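# Zip the suitcase closed along its near side

## Task

Pull the suitcase's zipper closed along the edge nearest the robot, so the case ends up lying flat with the same face up as before. It only counts if the zip stays closed with no gripper holding it. Finish by opening the grippers and withdrawing both arms.

## Robot and tools

ROBOT AND FRAME. Two six-joint arms, left_arm and right_arm, each with a parallel two-finger gripper. All poses use one scene frame: origin on the tabletop midway between the arms, +z up, +x outward across the table, left_arm on the +y side. The names left and right say nothing about which side of an image an arm shows up on. Bases: left_arm at (+0.023, +0.368, 0) m, quat_wxyz (+0.996, 0, 0, -0.093); right_arm at (-0.040, -0.251, 0) m, quat_wxyz (+1.000, 0, 0, -0.007).

JOINT ORDER. In every command row and every per-joint list in a result, each arm's joints are: wrist yaw (joint5), elbow (joint3), wrist pitch (joint4), shoulder (joint2), waist (joint1), wrist roll (joint6). Nominal ranges in rad: waist -2.618 to 3.054, shoulder 0.000 to 3.142, elbow 0.000 to 3.142, wrist pitch -1.571 to 1.571, wrist yaw -1.571 to 1.571, wrist roll -2.094 to 2.094. A real stop may sit up to 0.036 rad either side of these.

THE ROW. One row is 14 numbers, each in [-1, 1]: left_arm's six joint values in the order above, then its opening, then right_arm's six and its opening. Both arms always appear. Joint values are scaled offsets, not angles: 1.0 equals 1.202 rad for the waist, 1.258 shoulder, 1.238 elbow, 2.073 wrist pitch, 2.022 for wrist yaw and for wrist roll. The opening is absolute: +1 fully open (pad gap 0.094 m), -1 closed. A row may carry 12 extra numbers from 0 to 1, stiffness multipliers on each joint's position gain (left six, then right six, joint order); they persist until replaced.

execute_actions(actions): a list of up to 15 actions run in sequence; an empty list just reports state and images. Each action is a table of up to 15 rows, one row per 1/30 s control step; a table with fewer rows keeps its final row until 15 steps pass. Offsets in every row of an action are counted from the joint angles at the start of that action, not from the previous row; for the first action in a call that means the angles last reported. If an action would push a joint more than 0.036 rad beyond a range end, it is rejected for both arms; if the first action fails this or any action is malformed, nothing in the call runs. A joint driven into its true end stops there, and the result may print "joint sent to its limit" (its absence proves nothing).

move(target, speed, blocking): target is one row as above, with offsets counted from the Joint positions of the most recent result that listed them. All joints travel along synchronized paths, so the gripper tends to follow a curve. Path time is clamped to 0.5 to 10 s. speed (rad/s, 0.01 to 2, default 0.5) sets the peak rate of whichever joint has the longest way to go. Finger values take effect at once. There is no avoidance of obstacles or of the other arm; faster motion means harder impacts, and aiming beyond a contact means pressing harder. The result adds a "move:" line: the ending (done, off_target, moving, held, fault), limits=held or limits=none, and each arm's joint farthest from target. With blocking=false you get a result after 0.5 s while motion continues; call wait or stop before sending any other motion.

wait(seconds, 0 to 10) lets time pass holding the last command; it returns early if a running move ends. stop() brakes a running move (the arm needs braking room; fingers keep moving). zoom_image(camera, region) gives a detailed crop; region is [x0, y0, x1, y1] pixels, at most 504 by 504. read_manual(section="licences") only returns licence text. finished_scene(scene) ends the current scene, given its number, and cannot be undone.

MOTION LIMITS. Each step, a joint's target is kept within a lead of its measured angle: 0.202 rad waist, 0.258 shoulder, 0.238 elbow, 0.573 wrist pitch, 0.522 wrist yaw and roll. If targets would place the gripper over 70 mm from where it is, they are shrunk. Big motions therefore span several actions; finish any leftover in the next action. Sending all-zero offsets can let an arm droop; correct by commanding back to the desired angles.

RESULTS. The state line gives each gripper's end_effector_position (m) and end_effector_quat_wxyz in the scene frame; that point lies between the pads about 1 cm short of the fingertips, and can be off at long reach. Fingers point along gripper +z and close along its y. Joint positions and Joint velocities list each arm's joints (rad, rad/s) then pad gap (m). Joint targets shows current drive goals. grip_measured reports opening on the command scale (about 1 mm error per gripper). To hold something, command roughly 0.03 below grip_measured; pad force tops out near 50 to 62 N. Step readings list joint angles at some steps; HELD marks held-back steps; "joint command not followed" means the clearance check changed targets. FAULT lines mark arm stops. MOTOR HOT appears at 75 °C; at 90 °C that arm halts for 10 s; at 100 °C it goes limp and drops.

CAMERAS. cam_high, cam_left_wrist, cam_right_wrist, each 504x504. Wrist cameras sit on mounts on the gripper, adding bulk near the hand.

AVOID. Knocking or pushing anything off the table, letting the arms collide or press on each other, dropping or slamming objects, and very hard shoves. Finish with the case flat, right side up, zipper closed on its own, grippers open and arms away.

Each tool is called after "Emit:" by a JSON object that holds its "op" and its "data", one argument or row to a line.

## Session

Emit:
{"op": "execute_actions", "data": {
  "actions": []
}}

Scene clock: 0.00 s.
left_arm: end_effector_position=(+0.4952, +0.2544, +0.2322) grip_measured=+1.000 end_effector_quat_wxyz=(+0.324, -0.225, +0.872, -0.290) | right_arm: end_effector_position=(+0.2600, -0.4257, +0.2895) grip_measured=+1.000 end_effector_quat_wxyz=(+0.546, -0.263, +0.592, -0.531)
Joint names: [wrist yaw, elbow, wrist pitch, shoulder, waist, wrist roll]
Joint positions: left_arm=[ 0.26   1.459 -0.488  1.671  0.042 -0.77   0.094] | right_arm=[-0.344  0.375  0.767  0.97  -0.689 -1.132  0.094]
Joint velocities: left_arm=[-0.007  0.012  0.022 -0.022 -0.012  0.007  0.   ] | right_arm=[ 0.037  0.017  0.066 -0.012 -0.012  0.022  0.   ]
Motor temperatures (°C, as the motors report them): left_arm=[26 25 30 30 27 25] | right_arm=[29 30 38 25 24 26]
Joint targets: left_arm=[0.262 1.472 -0.476 1.655 0.042 -0.765] | right_arm=[-0.341 0.393 0.783 0.960 -0.689 -1.120]
Joint stiffness scale: left_arm=[1. 1. 1. 1. 1. 1.] | right_arm=[1. 1. 1. 1. 1. 1.]

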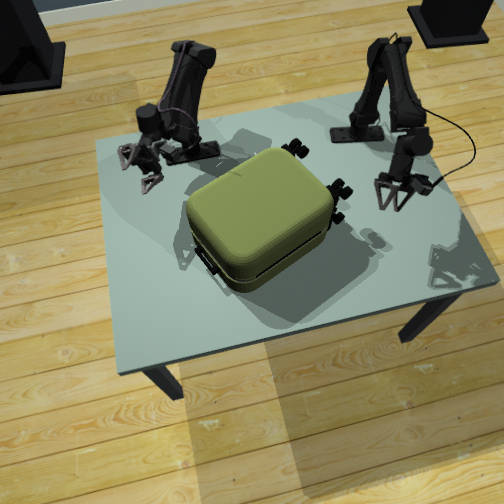

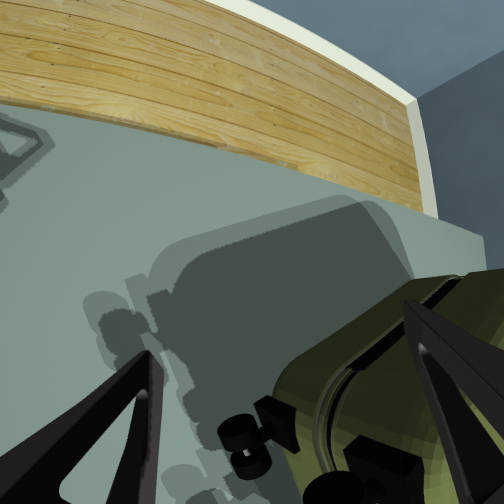

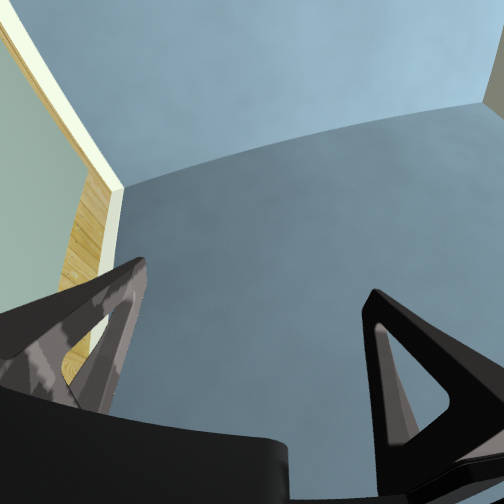

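Emit:
{"op": "move", "data": {
  "target": [-0.13,0.415,-0.235,0.09,-0.66,0.38,-1,0.17,0.03,-0.63,-0.68,0.42,0.56,-0.6],
  "speed": 0.7
}}

Scene clock: 19.33 s.
left_arm: end_effector_position=(+0.3046, -0.0164, +0.2978) grip_measured=-0.993 end_effector_quat_wxyz=(+0.331, +0.417, +0.829, -0.172) | right_arm: end_effector_position=(+0.1744, -0.2940, +0.1935) grip_measured=-0.597 end_effector_quat_wxyz=(+0.584, +0.078, +0.806, -0.059)
Joint names: [wrist yaw, elbow, wrist pitch, shoulder, waist, wrist roll]
Joint positions: left_arm=[ 0.005  1.944 -0.976  1.776 -0.753 -0.007  0.   ] | right_arm=[-0.01   0.375 -0.552  0.14  -0.195 -0.008  0.019]
Joint velocities: left_arm=[ 0.007  0.002 -0.007  0.002 -0.002 -0.022  0.   ] | right_arm=[ 0.022 -0.017 -0.022 -0.017 -0.012 -0.037 -0.   ]
Motor temperatures (°C, as the motors report them): left_arm=[26 27 32 31 27 25] | right_arm=[29 32 41 25 24 26]
Joint targets: left_arm=[-0.002 1.973 -0.975 1.784 -0.751 -0.001] | right_arm=[-0.001 0.412 -0.539 0.115 -0.184 0.000]
Joint stiffness scale: left_arm=[1. 1. 1. 1. 1. 1.] | right_arm=[1. 1. 1. 1. 1. 1.]
move: off_target (left_arm, right_arm); limits=none; left_arm: farthest joint: the elbow, 0.029 radians from its target (0.514 radians at the start); right_arm: farthest joint: the elbow, 0.037 radians from its target (0.037 radians at the start)

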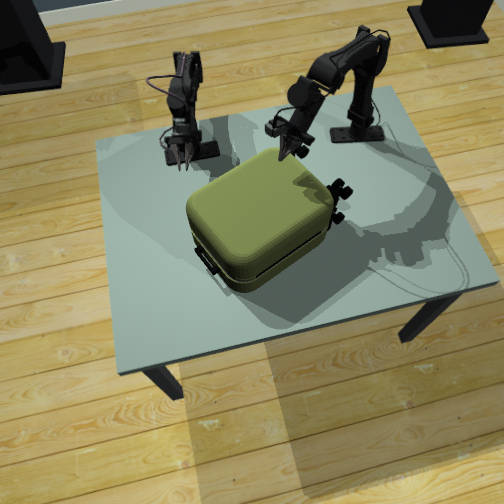

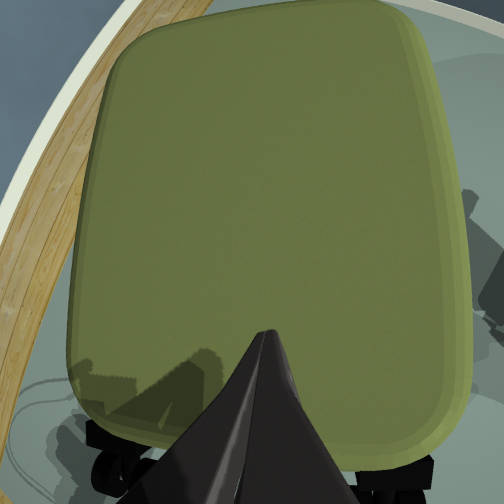

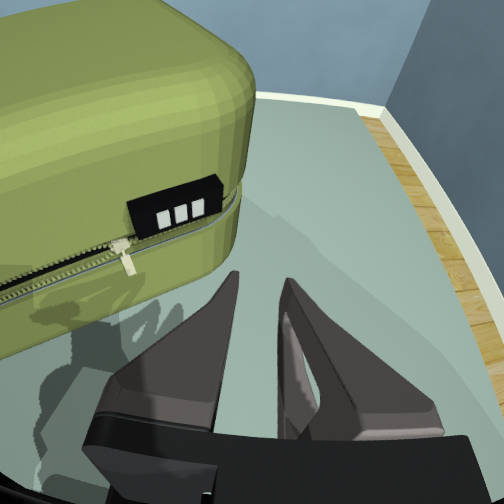

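Emit:
{"op": "move", "data": {
  "target": [0,0.025,0,0,0,0,-1,-0.2,-0.135,0.328,0.57,-0.02,-0.118,-0.6],
  "speed": 0.5
}}

Scene clock: 36.03 s.
left_arm: end_effector_position=(+0.3045, -0.0162, +0.2976) grip_measured=-0.993 end_effector_quat_wxyz=(+0.330, +0.418, +0.829, -0.171) | right_arm: end_effector_position=(+0.2465, -0.2446, +0.0974) grip_measured=-0.597 end_effector_quat_wxyz=(+0.509, -0.105, +0.853, +0.056)
Joint names: [wrist yaw, elbow, wrist pitch, shoulder, waist, wrist roll]
Joint positions: left_arm=[ 0.004  1.944 -0.977  1.776 -0.753 -0.007  0.   ] | right_arm=[-0.396  0.208  0.095  0.845 -0.208 -0.242  0.019]
Joint velocities: left_arm=[-0.007  0.002  0.037  0.002  0.002 -0.051  0.   ] | right_arm=[-0.051 -0.002 -0.051 -0.017  0.002 -0.051  0.002]
Motor temperatures (°C, as the motors report them): left_arm=[26 28 33 32 27 25] | right_arm=[28 33 42 25 24 26]
Joint targets: left_arm=[0.005 1.975 -0.976 1.776 -0.753 -0.007] | right_arm=[-0.414 0.208 0.128 0.857 -0.219 -0.246]
Joint stiffness scale: left_arm=[1. 1. 1. 1. 1. 1.] | right_arm=[1. 1. 1. 1. 1. 1.]
move: off_target (left_arm, right_arm); limits=none; left_arm: farthest joint: the elbow, 0.031 radians from its target (0.031 radians at the start); right_arm: farthest joint: the wrist pitch, 0.033 radians from its target (0.680 radians at the start)

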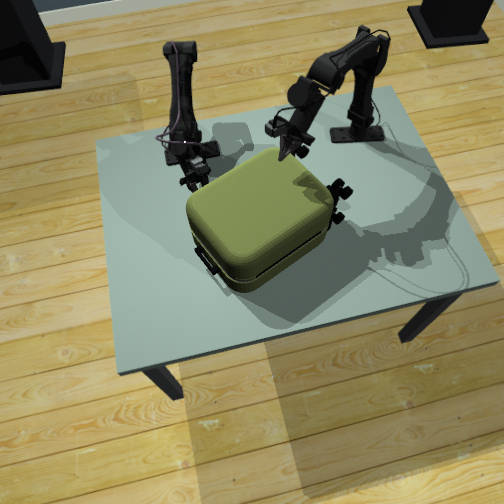

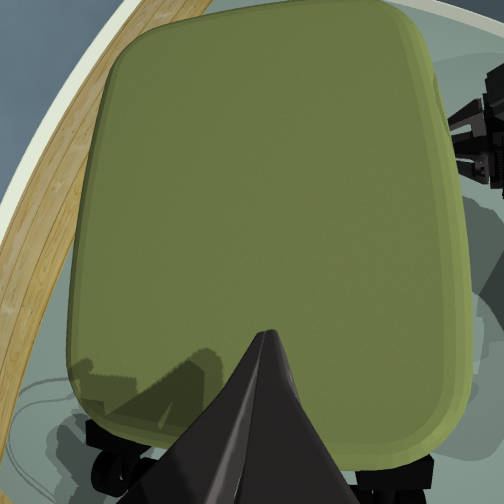

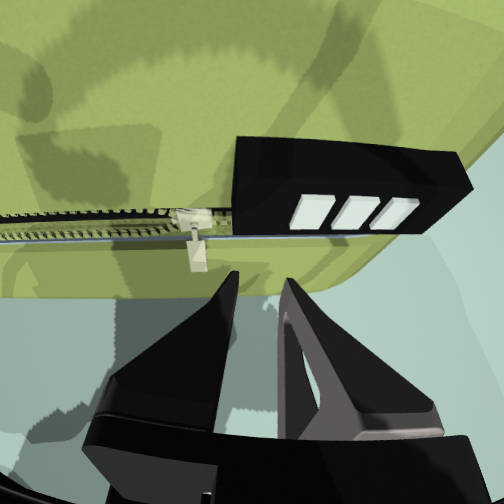

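Emit:
{"op": "move", "data": {
  "target": [0,0.025,0,0,0,0,-1,-0.006,0.02,0.016,0.008,0.085,0,-0.6],
  "speed": 0.2
}}

Scene clock: 42.70 s.
left_arm: end_effector_position=(+0.3044, -0.0160, +0.2974) grip_measured=-0.993 end_effector_quat_wxyz=(+0.330, +0.418, +0.829, -0.171) | right_arm: end_effector_position=(+0.2447, -0.2185, +0.0974) grip_measured=-0.597 end_effector_quat_wxyz=(+0.506, -0.144, +0.847, +0.079)
Joint names: [wrist yaw, elbow, wrist pitch, shoulder, waist, wrist roll]
Joint positions: left_arm=[ 0.004  1.944 -0.978  1.776 -0.753 -0.007  0.   ] | right_arm=[-0.395  0.208  0.095  0.845 -0.117 -0.242  0.019]
Joint velocities: left_arm=[ 0.022 -0.007  0.051 -0.007 -0.007 -0.007 -0.   ] | right_arm=[-0.11   0.012  0.007 -0.007  0.007 -0.051 -0.   ]
Motor temperatures (°C, as the motors report them): left_arm=[26 28 33 32 27 25] | right_arm=[28 33 42 25 24 26]
Joint targets: left_arm=[0.004 1.975 -0.977 1.776 -0.753 -0.007] | right_arm=[-0.407 0.233 0.128 0.855 -0.106 -0.242]
Joint stiffness scale: left_arm=[1. 1. 1. 1. 1. 1.] | right_arm=[1. 1. 1. 1. 1. 1.]
move: off_target (left_arm, right_arm); limits=none; left_arm: farthest joint: the elbow, 0.031 radians from its target (0.031 radians at the start); right_arm: farthest joint: the wrist pitch, 0.033 radians from its target (0.033 radians at the start)

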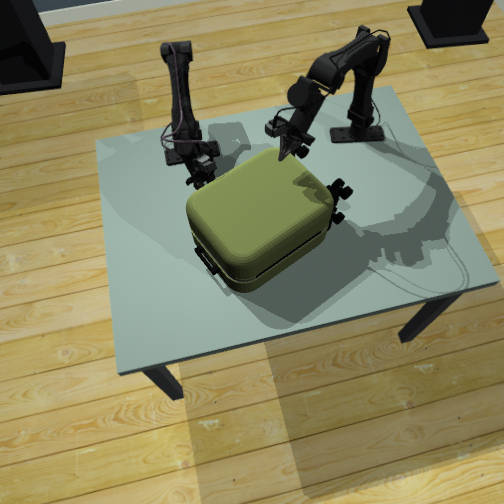

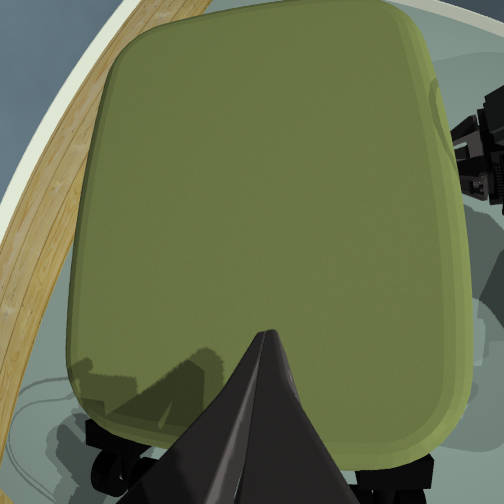

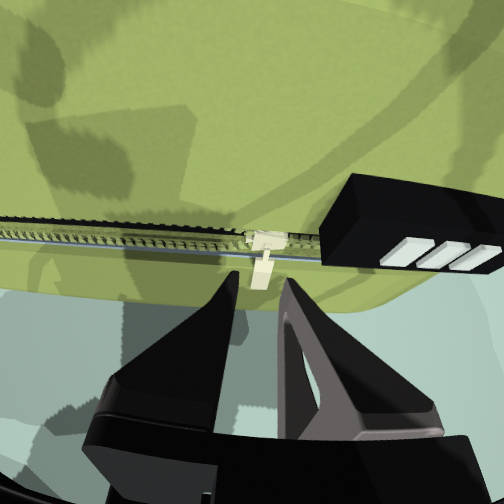

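Emit:
{"op": "move", "data": {
  "target": [0,0.025,0,0.125,0,0,-1,-0.006,0.046,0.052,0.087,0.024,0,-0.6],
  "speed": 0.15
}}

Scene clock: 51.20 s.
left_arm: end_effector_position=(+0.3175, -0.0339, +0.2345) grip_measured=-0.993 end_effector_quat_wxyz=(+0.275, +0.428, +0.849, -0.143) | right_arm: end_effector_position=(+0.2451, -0.2155, +0.0787) grip_measured=-0.597 end_effector_quat_wxyz=(+0.478, -0.144, +0.862, +0.089)
Joint names: [wrist yaw, elbow, wrist pitch, shoulder, waist, wrist roll]
Joint positions: left_arm=[ 0.004  1.95  -0.974  1.916 -0.753 -0.007  0.   ] | right_arm=[-0.394  0.208  0.123  0.939 -0.105 -0.242  0.019]
Joint velocities: left_arm=[-0.081 -0.002  0.022 -0.022 -0.017  0.007 -0.   ] | right_arm=[ 0.022 -0.007  0.066 -0.002  0.002 -0.022  0.   ]
Motor temperatures (°C, as the motors report them): left_arm=[26 28 33 32 27 25] | right_arm=[28 33 42 25 24 26]
Joint targets: left_arm=[0.004 1.975 -0.978 1.933 -0.753 -0.007] | right_arm=[-0.407 0.265 0.203 0.955 -0.088 -0.242]
Joint stiffness scale: left_arm=[1. 1. 1. 1. 1. 1.] | right_arm=[1. 1. 1. 1. 1. 1.]
move: off_target (left_arm, right_arm); limits=none; left_arm: farthest joint: the elbow, 0.025 radians from its target (0.031 radians at the start); right_arm: farthest joint: the wrist pitch, 0.079 radians from its target (0.107 radians at the start)

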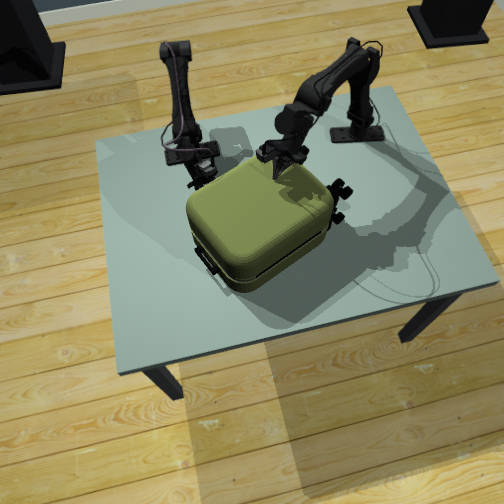

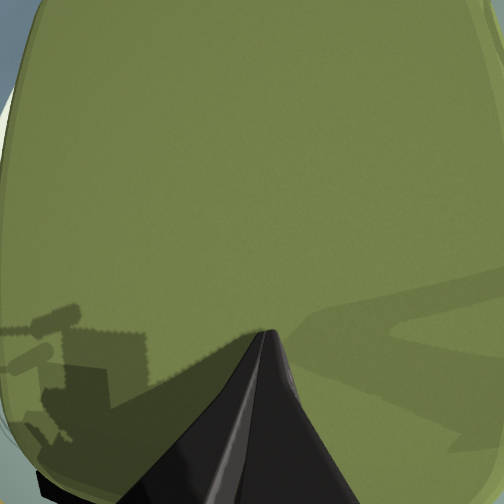

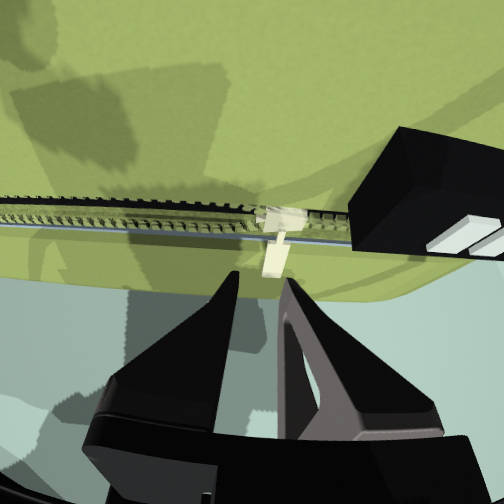

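Emit:
{"op": "move", "data": {
  "target": [0,0.02,0,0.014,0,0,-1,-0.006,0.02,0.012,-0.085,-0.025,0,-0.6],
  "speed": 0.15
}}

Scene clock: 56.03 s.
left_arm: end_effector_position=(+0.3175, -0.0339, +0.2345) grip_measured=-0.993 end_effector_quat_wxyz=(+0.275, +0.428, +0.849, -0.143) | right_arm: end_effector_position=(+0.2470, -0.2216, +0.0963) grip_measured=-0.597 end_effector_quat_wxyz=(+0.506, -0.140, +0.848, +0.076)
Joint names: [wrist yaw, elbow, wrist pitch, shoulder, waist, wrist roll]
Joint positions: left_arm=[ 0.004  1.95  -0.974  1.916 -0.753 -0.007  0.   ] | right_arm=[-0.393  0.208  0.114  0.864 -0.125 -0.242  0.019]
Joint velocities: left_arm=[ 0.007  0.017  0.095 -0.012 -0.027  0.022 -0.   ] | right_arm=[-0.007  0.002  0.051  0.002  0.012  0.022  0.   ]
Motor temperatures (°C, as the motors report them): left_arm=[26 28 33 32 27 25] | right_arm=[28 34 43 25 24 26]
Joint targets: left_arm=[0.004 1.975 -0.974 1.934 -0.753 -0.007] | right_arm=[-0.406 0.233 0.148 0.832 -0.135 -0.242]
Joint stiffness scale: left_arm=[1. 1. 1. 1. 1. 1.] | right_arm=[1. 1. 1. 1. 1. 1.]
move: off_target (left_arm, right_arm); limits=none; left_arm: farthest joint: the elbow, 0.025 radians from its target (0.025 radians at the start); right_arm: farthest joint: the wrist pitch, 0.034 radians from its target (0.024 radians at the start)

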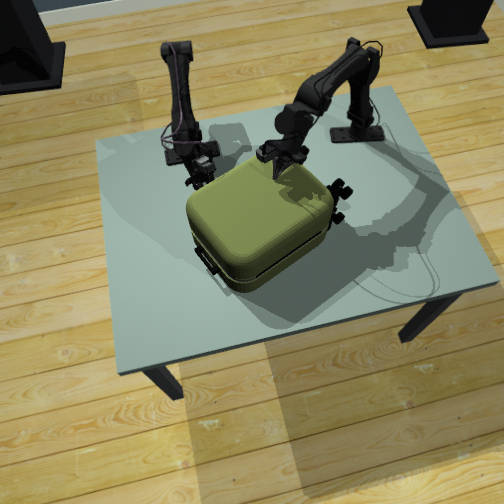

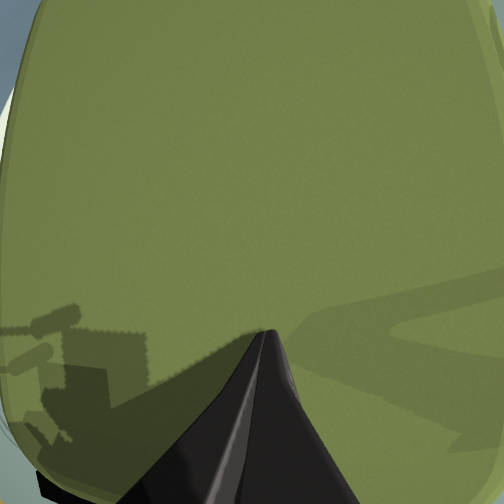

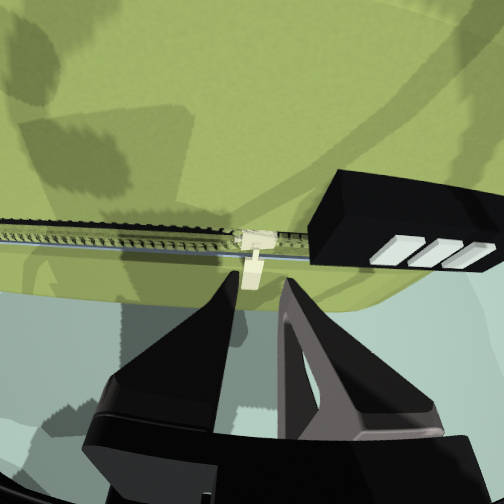

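Emit:
{"op": "execute_actions", "data": {
  "actions": [
    [[0,0.02,0,0.014,0,0,-1,-0.006,0.065,0.035,0.05,0.022,0,-0.6]],
    [[0,0.02,0,0.014,0,0,-1,-0.006,0.035,0.017,0.01,0,0,-0.6]]
  ]
}}

Scene clock: 61.53 s.
left_arm: end_effector_position=(+0.3176, -0.0340, +0.2346) grip_measured=-0.993 end_effector_quat_wxyz=(+0.275, +0.428, +0.849, -0.143) | right_arm: end_effector_position=(+0.2528, -0.2206, +0.0961) grip_measured=-0.597 end_effector_quat_wxyz=(+0.497, -0.142, +0.853, +0.078)
Joint names: [wrist yaw, elbow, wrist pitch, shoulder, waist, wrist roll]
Joint positions: left_arm=[ 0.004  1.95  -0.973  1.916 -0.753 -0.007  0.   ] | right_arm=[-0.388  0.241  0.111  0.915 -0.116 -0.242  0.019]
Joint velocities: left_arm=[-0.051 -0.002 -0.007  0.007  0.002 -0.037 -0.001] | right_arm=[ 0.007 -0.037  0.051 -0.022 -0.007 -0.007 -0.001]
Motor temperatures (°C, as the motors report them): left_arm=[26 28 33 32 27 25] | right_arm=[28 34 43 25 24 26]
Joint targets: left_arm=[0.004 1.975 -0.973 1.934 -0.753 -0.007] | right_arm=[-0.400 0.284 0.148 0.928 -0.116 -0.242]
Joint stiffness scale: left_arm=[1. 1. 1. 1. 1. 1.] | right_arm=[1. 1. 1. 1. 1. 1.]
Step readings (joint positions; steps 1 to 15: 1st action; 16 to 30: 2nd action):
0: left_arm=[0.004 1.950 -0.974 1.916 -0.753 -0.007] | right_arm=[-0.393 0.208 0.114 0.864 -0.125 -0.242]
1: left_arm=[0.004 1.950 -0.974 1.916 -0.753 -0.007] | right_arm=[-0.392 0.213 0.113 0.872 -0.124 -0.242]
2: left_arm=[0.004 1.950 -0.974 1.916 -0.753 -0.007] | right_arm=[-0.391 0.223 0.112 0.887 -0.121 -0.242]
4: left_arm=[0.004 1.950 -0.973 1.916 -0.753 -0.007] | right_arm=[-0.389 0.237 0.113 0.910 -0.117 -0.242]
8: left_arm=[0.004 1.950 -0.973 1.916 -0.753 -0.007] | right_arm=[-0.388 0.241 0.113 0.915 -0.116 -0.242]
15: left_arm=[0.004 1.950 -0.973 1.916 -0.753 -0.007] | right_arm=[-0.388 0.241 0.113 0.915 -0.116 -0.242]
16: left_arm=[0.004 1.950 -0.973 1.916 -0.753 -0.007] | right_arm=[-0.388 0.241 0.111 0.915 -0.116 -0.242]
17: left_arm=[0.004 1.950 -0.973 1.916 -0.753 -0.007] | right_arm=[-0.388 0.241 0.111 0.915 -0.116 -0.242]
19: left_arm=[0.004 1.950 -0.973 1.916 -0.753 -0.007] | right_arm=[-0.388 0.241 0.111 0.915 -0.116 -0.242]
23: left_arm=[0.004 1.950 -0.973 1.916 -0.753 -0.007] | right_arm=[-0.388 0.241 0.111 0.915 -0.116 -0.242]
30: Joint positions above

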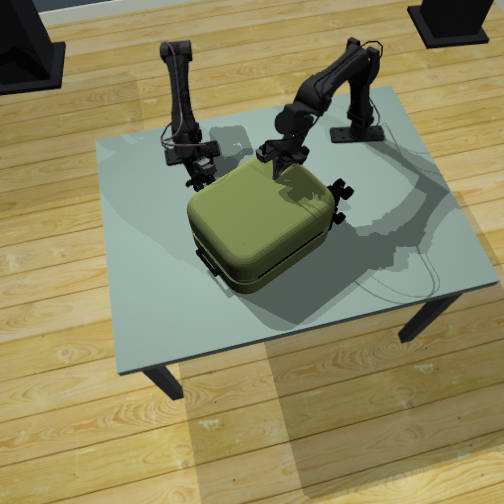

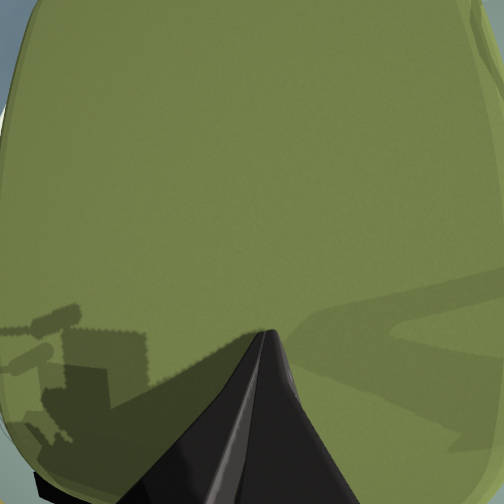

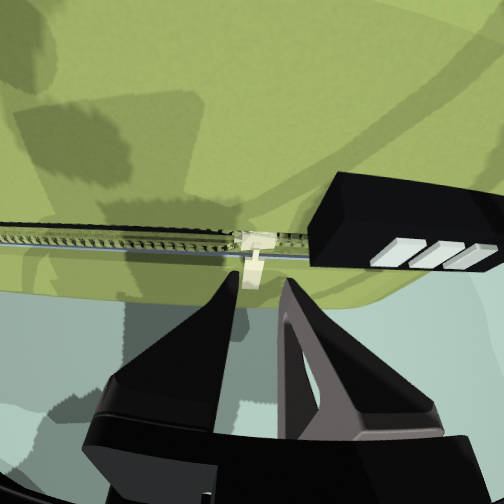

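The tips are against the wall (the case shifted slightly). Pressing the lid and gripping the tab.

Emit:
{"op": "execute_actions", "data": {
  "actions": [
    [[0,-0.02,-0.04,0.08,0,0,-1,-0.006,0.02,0.017,0,0.012,0,-0.75]],
    [[0,-0.04,-0.08,0.1,0,0,-1,-0.006,0.02,0.017,0,0.008,0,-0.9]],
    [[0,-0.04,-0.08,0.1,0,0,-1,-0.006,0.02,0.017,0,0,0,-0.9]]
  ]
}}

Scene clock: 73.07 s.
left_arm: end_effector_position=(+0.3199, -0.0372, +0.2302) grip_measured=-0.993 end_effector_quat_wxyz=(+0.275, +0.428, +0.849, -0.143) | right_arm: end_effector_position=(+0.2527, -0.2197, +0.0961) grip_measured=-0.895 end_effector_quat_wxyz=(+0.497, -0.143, +0.852, +0.079)
Joint names: [wrist yaw, elbow, wrist pitch, shoulder, waist, wrist roll]
Joint positions: left_arm=[ 0.004  1.95  -0.961  1.929 -0.753 -0.007  0.   ] | right_arm=[-0.388  0.241  0.111  0.915 -0.113 -0.242  0.005]
Joint velocities: left_arm=[ 0.007  0.007 -0.007 -0.022 -0.002  0.022  0.   ] | right_arm=[ 0.007 -0.007 -0.007 -0.007  0.007 -0.051  0.001]
Motor temperatures (°C, as the motors report them): left_arm=[26 28 33 32 27 25] | right_arm=[28 35 43 25 24 26]
Joint targets: left_arm=[0.004 1.908 -1.099 2.034 -0.753 -0.007] | right_arm=[-0.400 0.266 0.146 0.915 -0.113 -0.242]
Joint stiffness scale: left_arm=[1. 1. 1. 1. 1. 1.] | right_arm=[1. 1. 1. 1. 1. 1.]
Step readings (joint positions; steps 1 to 15: 1st action; 16 to 30: 2nd action; 31 to 45: 3rd action):
0: left_arm=[0.004 1.950 -0.973 1.916 -0.753 -0.007] | right_arm=[-0.388 0.241 0.111 0.915 -0.116 -0.242]
1: left_arm=[0.004 1.950 -0.976 1.924 -0.753 -0.007] | right_arm=[-0.388 0.241 0.111 0.915 -0.115 -0.242]
2: left_arm=[0.004 1.950 -0.969 1.925 -0.753 -0.007] | right_arm=[-0.388 0.241 0.111 0.915 -0.114 -0.242]
4: left_arm=[0.004 1.950 -0.963 1.927 -0.753 -0.007] | right_arm=[-0.388 0.241 0.111 0.915 -0.113 -0.242]
8: left_arm=[0.004 1.950 -0.960 1.927 -0.753 -0.007] | right_arm=[-0.388 0.241 0.111 0.915 -0.113 -0.242]
15: left_arm=[0.004 1.950 -0.959 1.928 -0.753 -0.007] | right_arm=[-0.388 0.241 0.111 0.915 -0.113 -0.242]
16: left_arm=[0.004 1.950 -0.961 1.929 -0.753 -0.007] | right_arm=[-0.388 0.241 0.111 0.915 -0.113 -0.242]
17: left_arm=[0.004 1.950 -0.961 1.929 -0.753 -0.007] | right_arm=[-0.388 0.241 0.111 0.915 -0.113 -0.242]
19: left_arm=[0.004 1.950 -0.961 1.929 -0.753 -0.007] | right_arm=[-0.388 0.241 0.111 0.915 -0.113 -0.242]
23: left_arm=[0.004 1.950 -0.961 1.929 -0.753 -0.007] | right_arm=[-0.388 0.241 0.111 0.915 -0.113 -0.242]
30: left_arm=[0.004 1.950 -0.961 1.929 -0.753 -0.007] | right_arm=[-0.388 0.241 0.111 0.915 -0.113 -0.242]
31: left_arm=[0.004 1.950 -0.961 1.929 -0.753 -0.007] | right_arm=[-0.388 0.241 0.111 0.915 -0.113 -0.242]
32: left_arm=[0.004 1.950 -0.961 1.929 -0.753 -0.007] | right_arm=[-0.388 0.241 0.111 0.915 -0.113 -0.242]
34: left_arm=[0.004 1.950 -0.961 1.929 -0.753 -0.007] | right_arm=[-0.388 0.241 0.111 0.915 -0.113 -0.242]
38: left_arm=[0.004 1.950 -0.961 1.929 -0.753 -0.007] | right_arm=[-0.388 0.241 0.111 0.915 -0.113 -0.242]
45: Joint positions above

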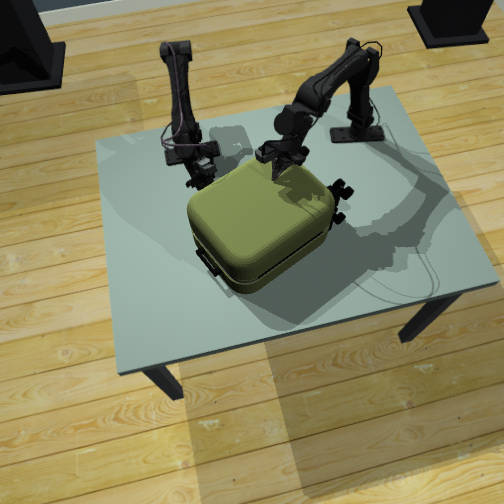

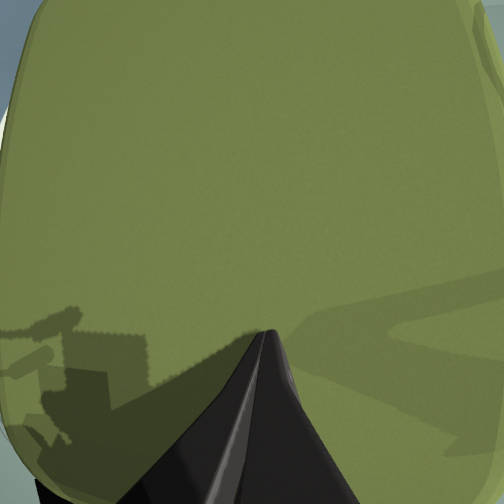

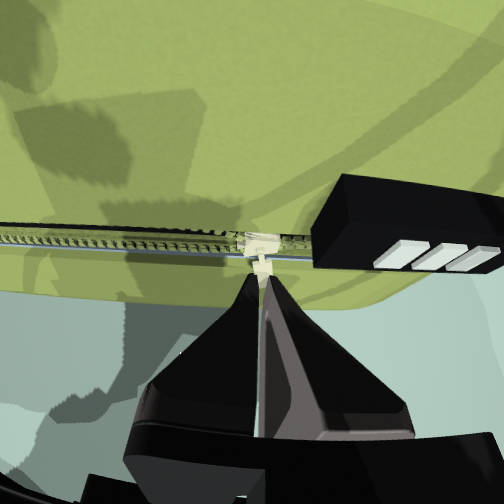

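Emit:
{"op": "zoom_image", "data": {
  "camera": "cam_right_wrist",
  "region": [210,210,310,310]
}}

Region (210, 210, 310, 310) of cam_right_wrist's 504x504 image, scaled by 5.040, with more detail than that image has.

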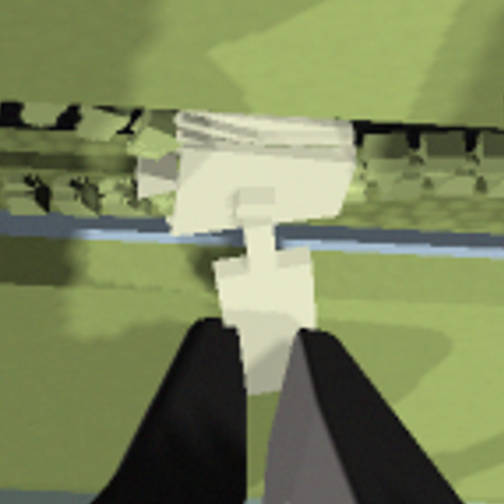

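Emit:
{"op": "move", "data": {
  "target": [0,-0.034,-0.066,0.083,0,0,-1,-0.006,-0.142,0.205,0.035,0,0.048,-0.6],
  "speed": 0.2
}}

Scene clock: 87.40 s.
left_arm: end_effector_position=(+0.3207, -0.0383, +0.2305) grip_measured=-0.993 end_effector_quat_wxyz=(+0.277, +0.427, +0.848, -0.144) | right_arm: end_effector_position=(+0.2517, -0.2199, +0.0930) grip_measured=-0.603 end_effector_quat_wxyz=(+0.564, -0.118, +0.814, +0.081)
Joint names: [wrist yaw, elbow, wrist pitch, shoulder, waist, wrist roll]
Joint positions: left_arm=[ 0.004  1.951 -0.956  1.931 -0.753 -0.007  0.   ] | right_arm=[-0.385  0.067  0.49   0.946 -0.113 -0.154  0.019]
Joint velocities: left_arm=[-0.051  0.002  0.007  0.012 -0.007 -0.022  0.   ] | right_arm=[ 0.051  0.002 -0.051  0.012 -0.007 -0.022 -0.001]
Motor temperatures (°C, as the motors report them): left_arm=[26 27 32 31 27 25] | right_arm=[28 34 43 25 24 26]
Joint targets: left_arm=[0.004 1.907 -1.097 2.033 -0.753 -0.007] | right_arm=[-0.400 0.065 0.536 0.959 -0.113 -0.145]
Joint stiffness scale: left_arm=[1. 1. 1. 1. 1. 1.] | right_arm=[1. 1. 1. 1. 1. 1.]
move: off_target (left_arm, right_arm); limits=none; left_arm: farthest joint: the wrist pitch, 0.142 radians from its target (0.137 radians at the start); right_arm: farthest joint: the wrist pitch, 0.046 radians from its target (0.425 radians at the start)

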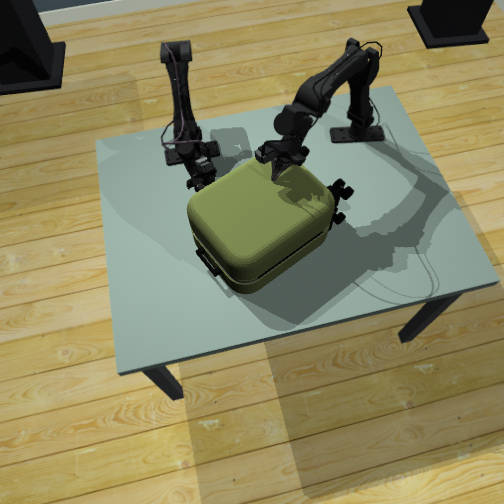

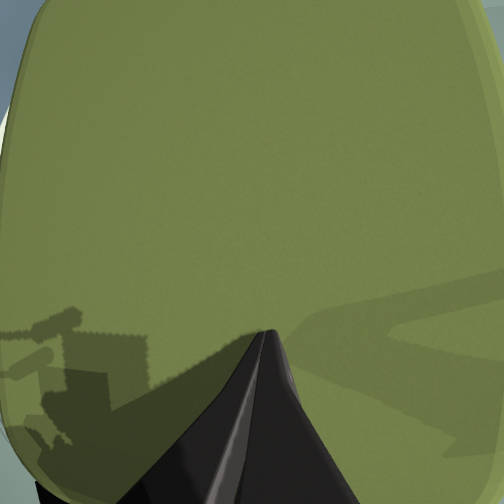

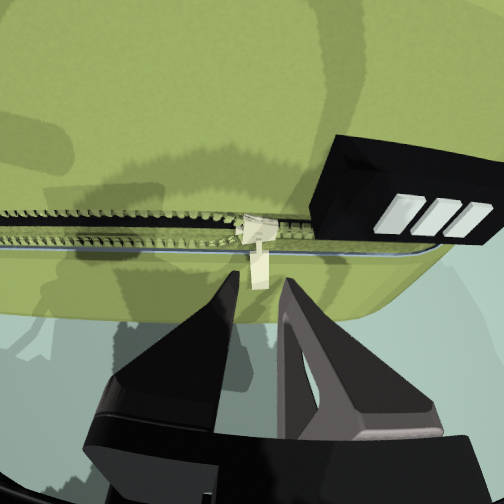

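Emit:
{"op": "move", "data": {
  "target": [0,-0.034,-0.068,0.083,0,0,-1,-0.008,0.063,0.075,0.12,0.025,0,-0.6],
  "speed": 0.12
}}

Emit:
{"op": "zoom_image", "data": {
  "camera": "cam_right_wrist",
  "region": [190,190,330,330]
}}

Scene clock: 95.37 s.
left_arm: end_effector_position=(+0.3255, -0.0389, +0.2303) grip_measured=-0.993 end_effector_quat_wxyz=(+0.285, +0.424, +0.849, -0.138) | right_arm: end_effector_position=(+0.2593, -0.2199, +0.0791) grip_measured=-0.603 end_effector_quat_wxyz=(+0.544, -0.115, +0.827, +0.085)
Joint names: [wrist yaw, elbow, wrist pitch, shoulder, waist, wrist roll]
Joint positions: left_arm=[-0.015  1.952 -0.943  1.936 -0.753 -0.007  0.   ] | right_arm=[-0.375  0.089  0.556  1.083 -0.104 -0.153  0.019]
Joint velocities: left_arm=[-0.007  0.007 -0.081 -0.007  0.002 -0.022 -0.   ] | right_arm=[ 0.007 -0.002 -0.022  0.002  0.002  0.081 -0.   ]
Motor temperatures (°C, as the motors report them): left_arm=[26 27 31 31 27 25] | right_arm=[27 34 44 25 24 26]
Joint targets: left_arm=[0.004 1.909 -1.097 2.035 -0.753 -0.007] | right_arm=[-0.401 0.145 0.645 1.096 -0.083 -0.153]
Joint stiffness scale: left_arm=[1. 1. 1. 1. 1. 1.] | right_arm=[1. 1. 1. 1. 1. 1.]
move: off_target (left_arm, right_arm); limits=none; left_arm: farthest joint: the wrist pitch, 0.154 radians from its target (0.141 radians at the start); right_arm: farthest joint: the wrist pitch, 0.090 radians from its target (0.156 radians at the start)

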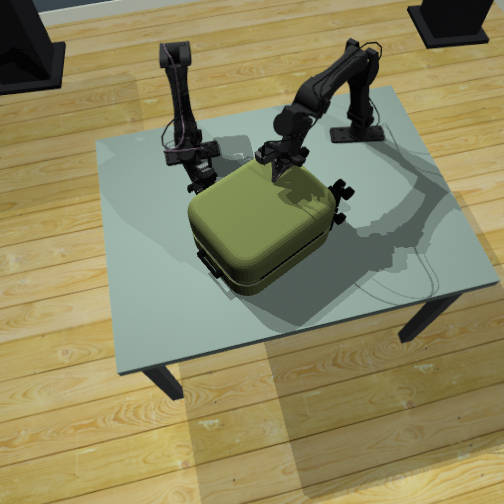

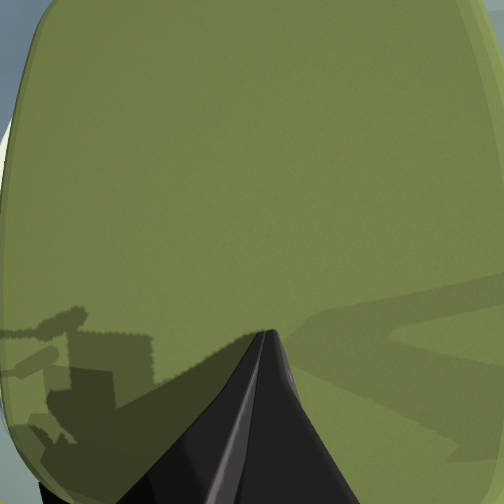

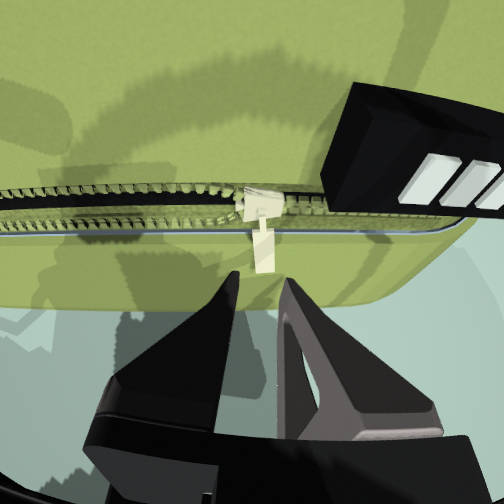

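Region (190, 190, 330, 330) of cam_right_wrist's 504x504 image, scaled by 3.600, with more detail than that image has.

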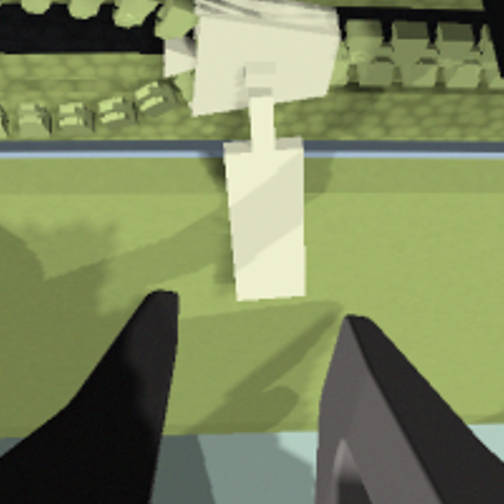

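Emit:
{"op": "execute_actions", "data": {
  "actions": [
    [[0,-0.034,-0.07,0.083,0,0,-1,-0.004,0.02,0.012,-0.05,0,0,-0.6]],
    [[0,-0.034,-0.07,0.083,0,0,-1,-0.004,0.02,0.015,-0.045,0,0,-0.6]],
    [[0,-0.034,-0.07,0.083,0,0,-1,-0.004,0.02,0.015,-0.02,0,0,-0.6]]
  ]
}}

Emit:
{"op": "zoom_image", "data": {
  "camera": "cam_right_wrist",
  "region": [190,190,330,330]
}}

Scene clock: 104.50 s.
left_arm: end_effector_position=(+0.3257, -0.0388, +0.2303) grip_measured=-0.993 end_effector_quat_wxyz=(+0.285, +0.424, +0.849, -0.137) | right_arm: end_effector_position=(+0.2588, -0.2202, +0.0881) grip_measured=-0.603 end_effector_quat_wxyz=(+0.555, -0.117, +0.820, +0.081)
Joint names: [wrist yaw, elbow, wrist pitch, shoulder, waist, wrist roll]
Joint positions: left_arm=[-0.017  1.952 -0.942  1.936 -0.753 -0.007  0.   ] | right_arm=[-0.373  0.089  0.53   1.03  -0.104 -0.153  0.019]
Joint velocities: left_arm=[ 0.007 -0.002 -0.051  0.012 -0.012 -0.007 -0.002] | right_arm=[ 0.037 -0.012 -0.007 -0.007 -0.017  0.022 -0.   ]
Motor temperatures (°C, as the motors report them): left_arm=[26 26 31 30 27 25] | right_arm=[27 34 45 25 24 26]
Joint targets: left_arm=[-0.017 1.911 -1.085 2.039 -0.753 -0.007] | right_arm=[-0.382 0.114 0.562 1.005 -0.104 -0.153]
Joint stiffness scale: left_arm=[1. 1. 1. 1. 1. 1.] | right_arm=[1. 1. 1. 1. 1. 1.]
Step readings (joint positions; steps 1 to 15: 1st action; 16 to 30: 2nd action; 31 to 45: 3rd action):
0: left_arm=[-0.015 1.952 -0.943 1.936 -0.753 -0.007] | right_arm=[-0.375 0.089 0.556 1.083 -0.104 -0.153]
1: left_arm=[-0.016 1.952 -0.942 1.936 -0.753 -0.007] | right_arm=[-0.374 0.089 0.550 1.078 -0.104 -0.153]
2: left_arm=[-0.017 1.952 -0.942 1.936 -0.753 -0.007] | right_arm=[-0.374 0.089 0.546 1.068 -0.104 -0.153]
4: left_arm=[-0.017 1.952 -0.942 1.936 -0.753 -0.007] | right_arm=[-0.374 0.089 0.541 1.056 -0.104 -0.153]
8: left_arm=[-0.017 1.952 -0.942 1.936 -0.753 -0.007] | right_arm=[-0.374 0.089 0.540 1.053 -0.104 -0.153]
15: left_arm=[-0.017 1.952 -0.942 1.936 -0.753 -0.007] | right_arm=[-0.374 0.089 0.540 1.053 -0.104 -0.153]
16: left_arm=[-0.017 1.952 -0.942 1.936 -0.753 -0.007] | right_arm=[-0.374 0.089 0.537 1.049 -0.104 -0.153]
17: left_arm=[-0.017 1.952 -0.942 1.936 -0.753 -0.007] | right_arm=[-0.374 0.089 0.536 1.042 -0.104 -0.153]
19: left_arm=[-0.017 1.952 -0.942 1.936 -0.753 -0.007] | right_arm=[-0.373 0.089 0.532 1.032 -0.104 -0.153]
23: left_arm=[-0.017 1.952 -0.942 1.936 -0.753 -0.007] | right_arm=[-0.373 0.089 0.531 1.030 -0.104 -0.153]
30: left_arm=[-0.017 1.952 -0.942 1.936 -0.753 -0.007] | right_arm=[-0.373 0.089 0.531 1.030 -0.104 -0.153]
31: left_arm=[-0.017 1.952 -0.942 1.936 -0.753 -0.007] | right_arm=[-0.373 0.089 0.531 1.030 -0.104 -0.153]
32: left_arm=[-0.017 1.952 -0.942 1.936 -0.753 -0.007] | right_arm=[-0.373 0.089 0.530 1.030 -0.104 -0.153]
34: left_arm=[-0.017 1.952 -0.942 1.936 -0.753 -0.007] | right_arm=[-0.373 0.089 0.530 1.030 -0.104 -0.153]
38: left_arm=[-0.017 1.952 -0.942 1.936 -0.753 -0.007] | right_arm=[-0.373 0.089 0.530 1.030 -0.104 -0.153]
45: Joint positions above

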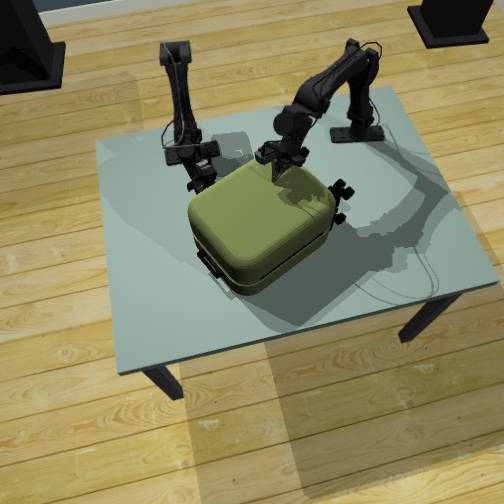

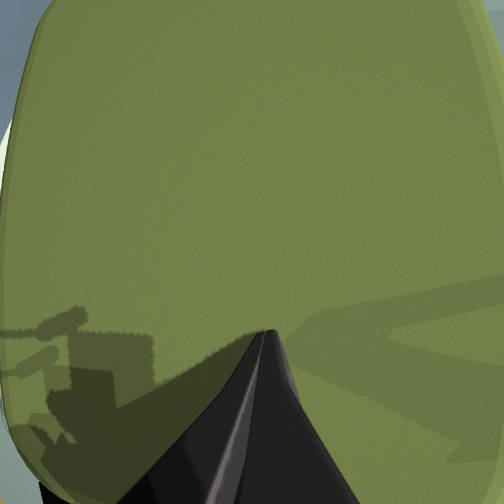

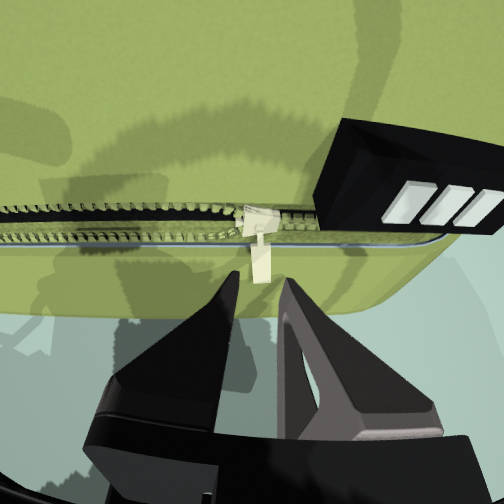

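Region (190, 190, 330, 330) of cam_right_wrist's 504x504 image, scaled by 3.600, with more detail than that image has.

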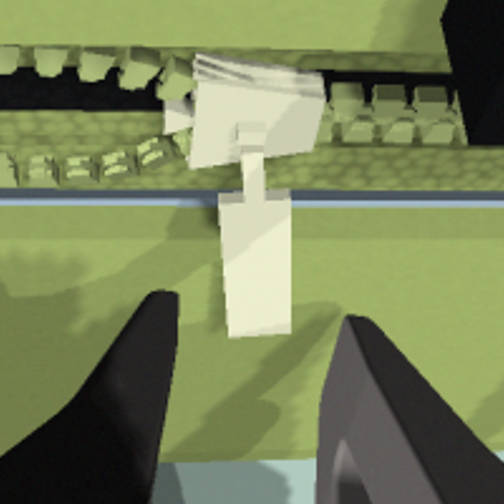

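Emit:
{"op": "move", "data": {
  "target": [0,-0.034,-0.07,0.083,0,0,-1,-0.267,0.012,0.258,0.336,-0.226,-0.058,-0.6],
  "speed": 0.25
}}

Scene clock: 121.40 s.
left_arm: end_effector_position=(+0.3269, -0.0400, +0.2306) grip_measured=-0.993 end_effector_quat_wxyz=(+0.288, +0.423, +0.848, -0.138) | right_arm: end_effector_position=(+0.2622, -0.2243, +0.0924) grip_measured=-0.603 end_effector_quat_wxyz=(+0.605, -0.201, +0.753, +0.165)
Joint names: [wrist yaw, elbow, wrist pitch, shoulder, waist, wrist roll]
Joint positions: left_arm=[-0.018  1.953 -0.936  1.938 -0.753 -0.007  0.   ] | right_arm=[-0.882  0.089  1.008  1.441 -0.371 -0.264  0.019]
Joint velocities: left_arm=[-0.066  0.002 -0.081 -0.002 -0.012 -0.007 -0.001] | right_arm=[ 0.051  0.012 -0.066  0.017 -0.002 -0.051  0.   ]
Motor temperatures (°C, as the motors report them): left_arm=[26 26 31 30 27 25] | right_arm=[27 34 45 25 24 26]
Joint targets: left_arm=[-0.017 1.911 -1.084 2.039 -0.753 -0.007] | right_arm=[-0.913 0.104 1.065 1.452 -0.376 -0.270]
Joint stiffness scale: left_arm=[1. 1. 1. 1. 1. 1.] | right_arm=[1. 1. 1. 1. 1. 1.]
move: off_target (left_arm, right_arm); limits=none; left_arm: farthest joint: the wrist pitch, 0.151 radians from its target (0.145 radians at the start); right_arm: farthest joint: the wrist pitch, 0.057 radians from its target (0.534 radians at the start)

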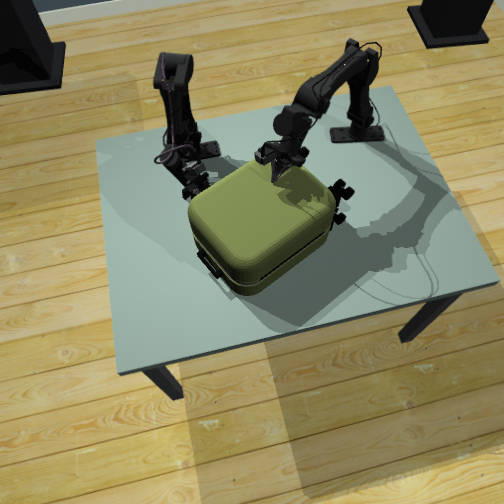

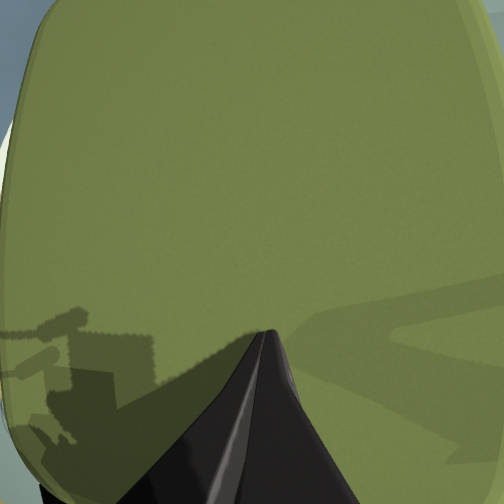

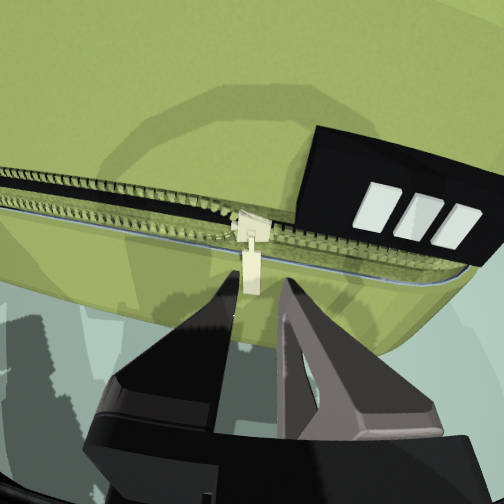

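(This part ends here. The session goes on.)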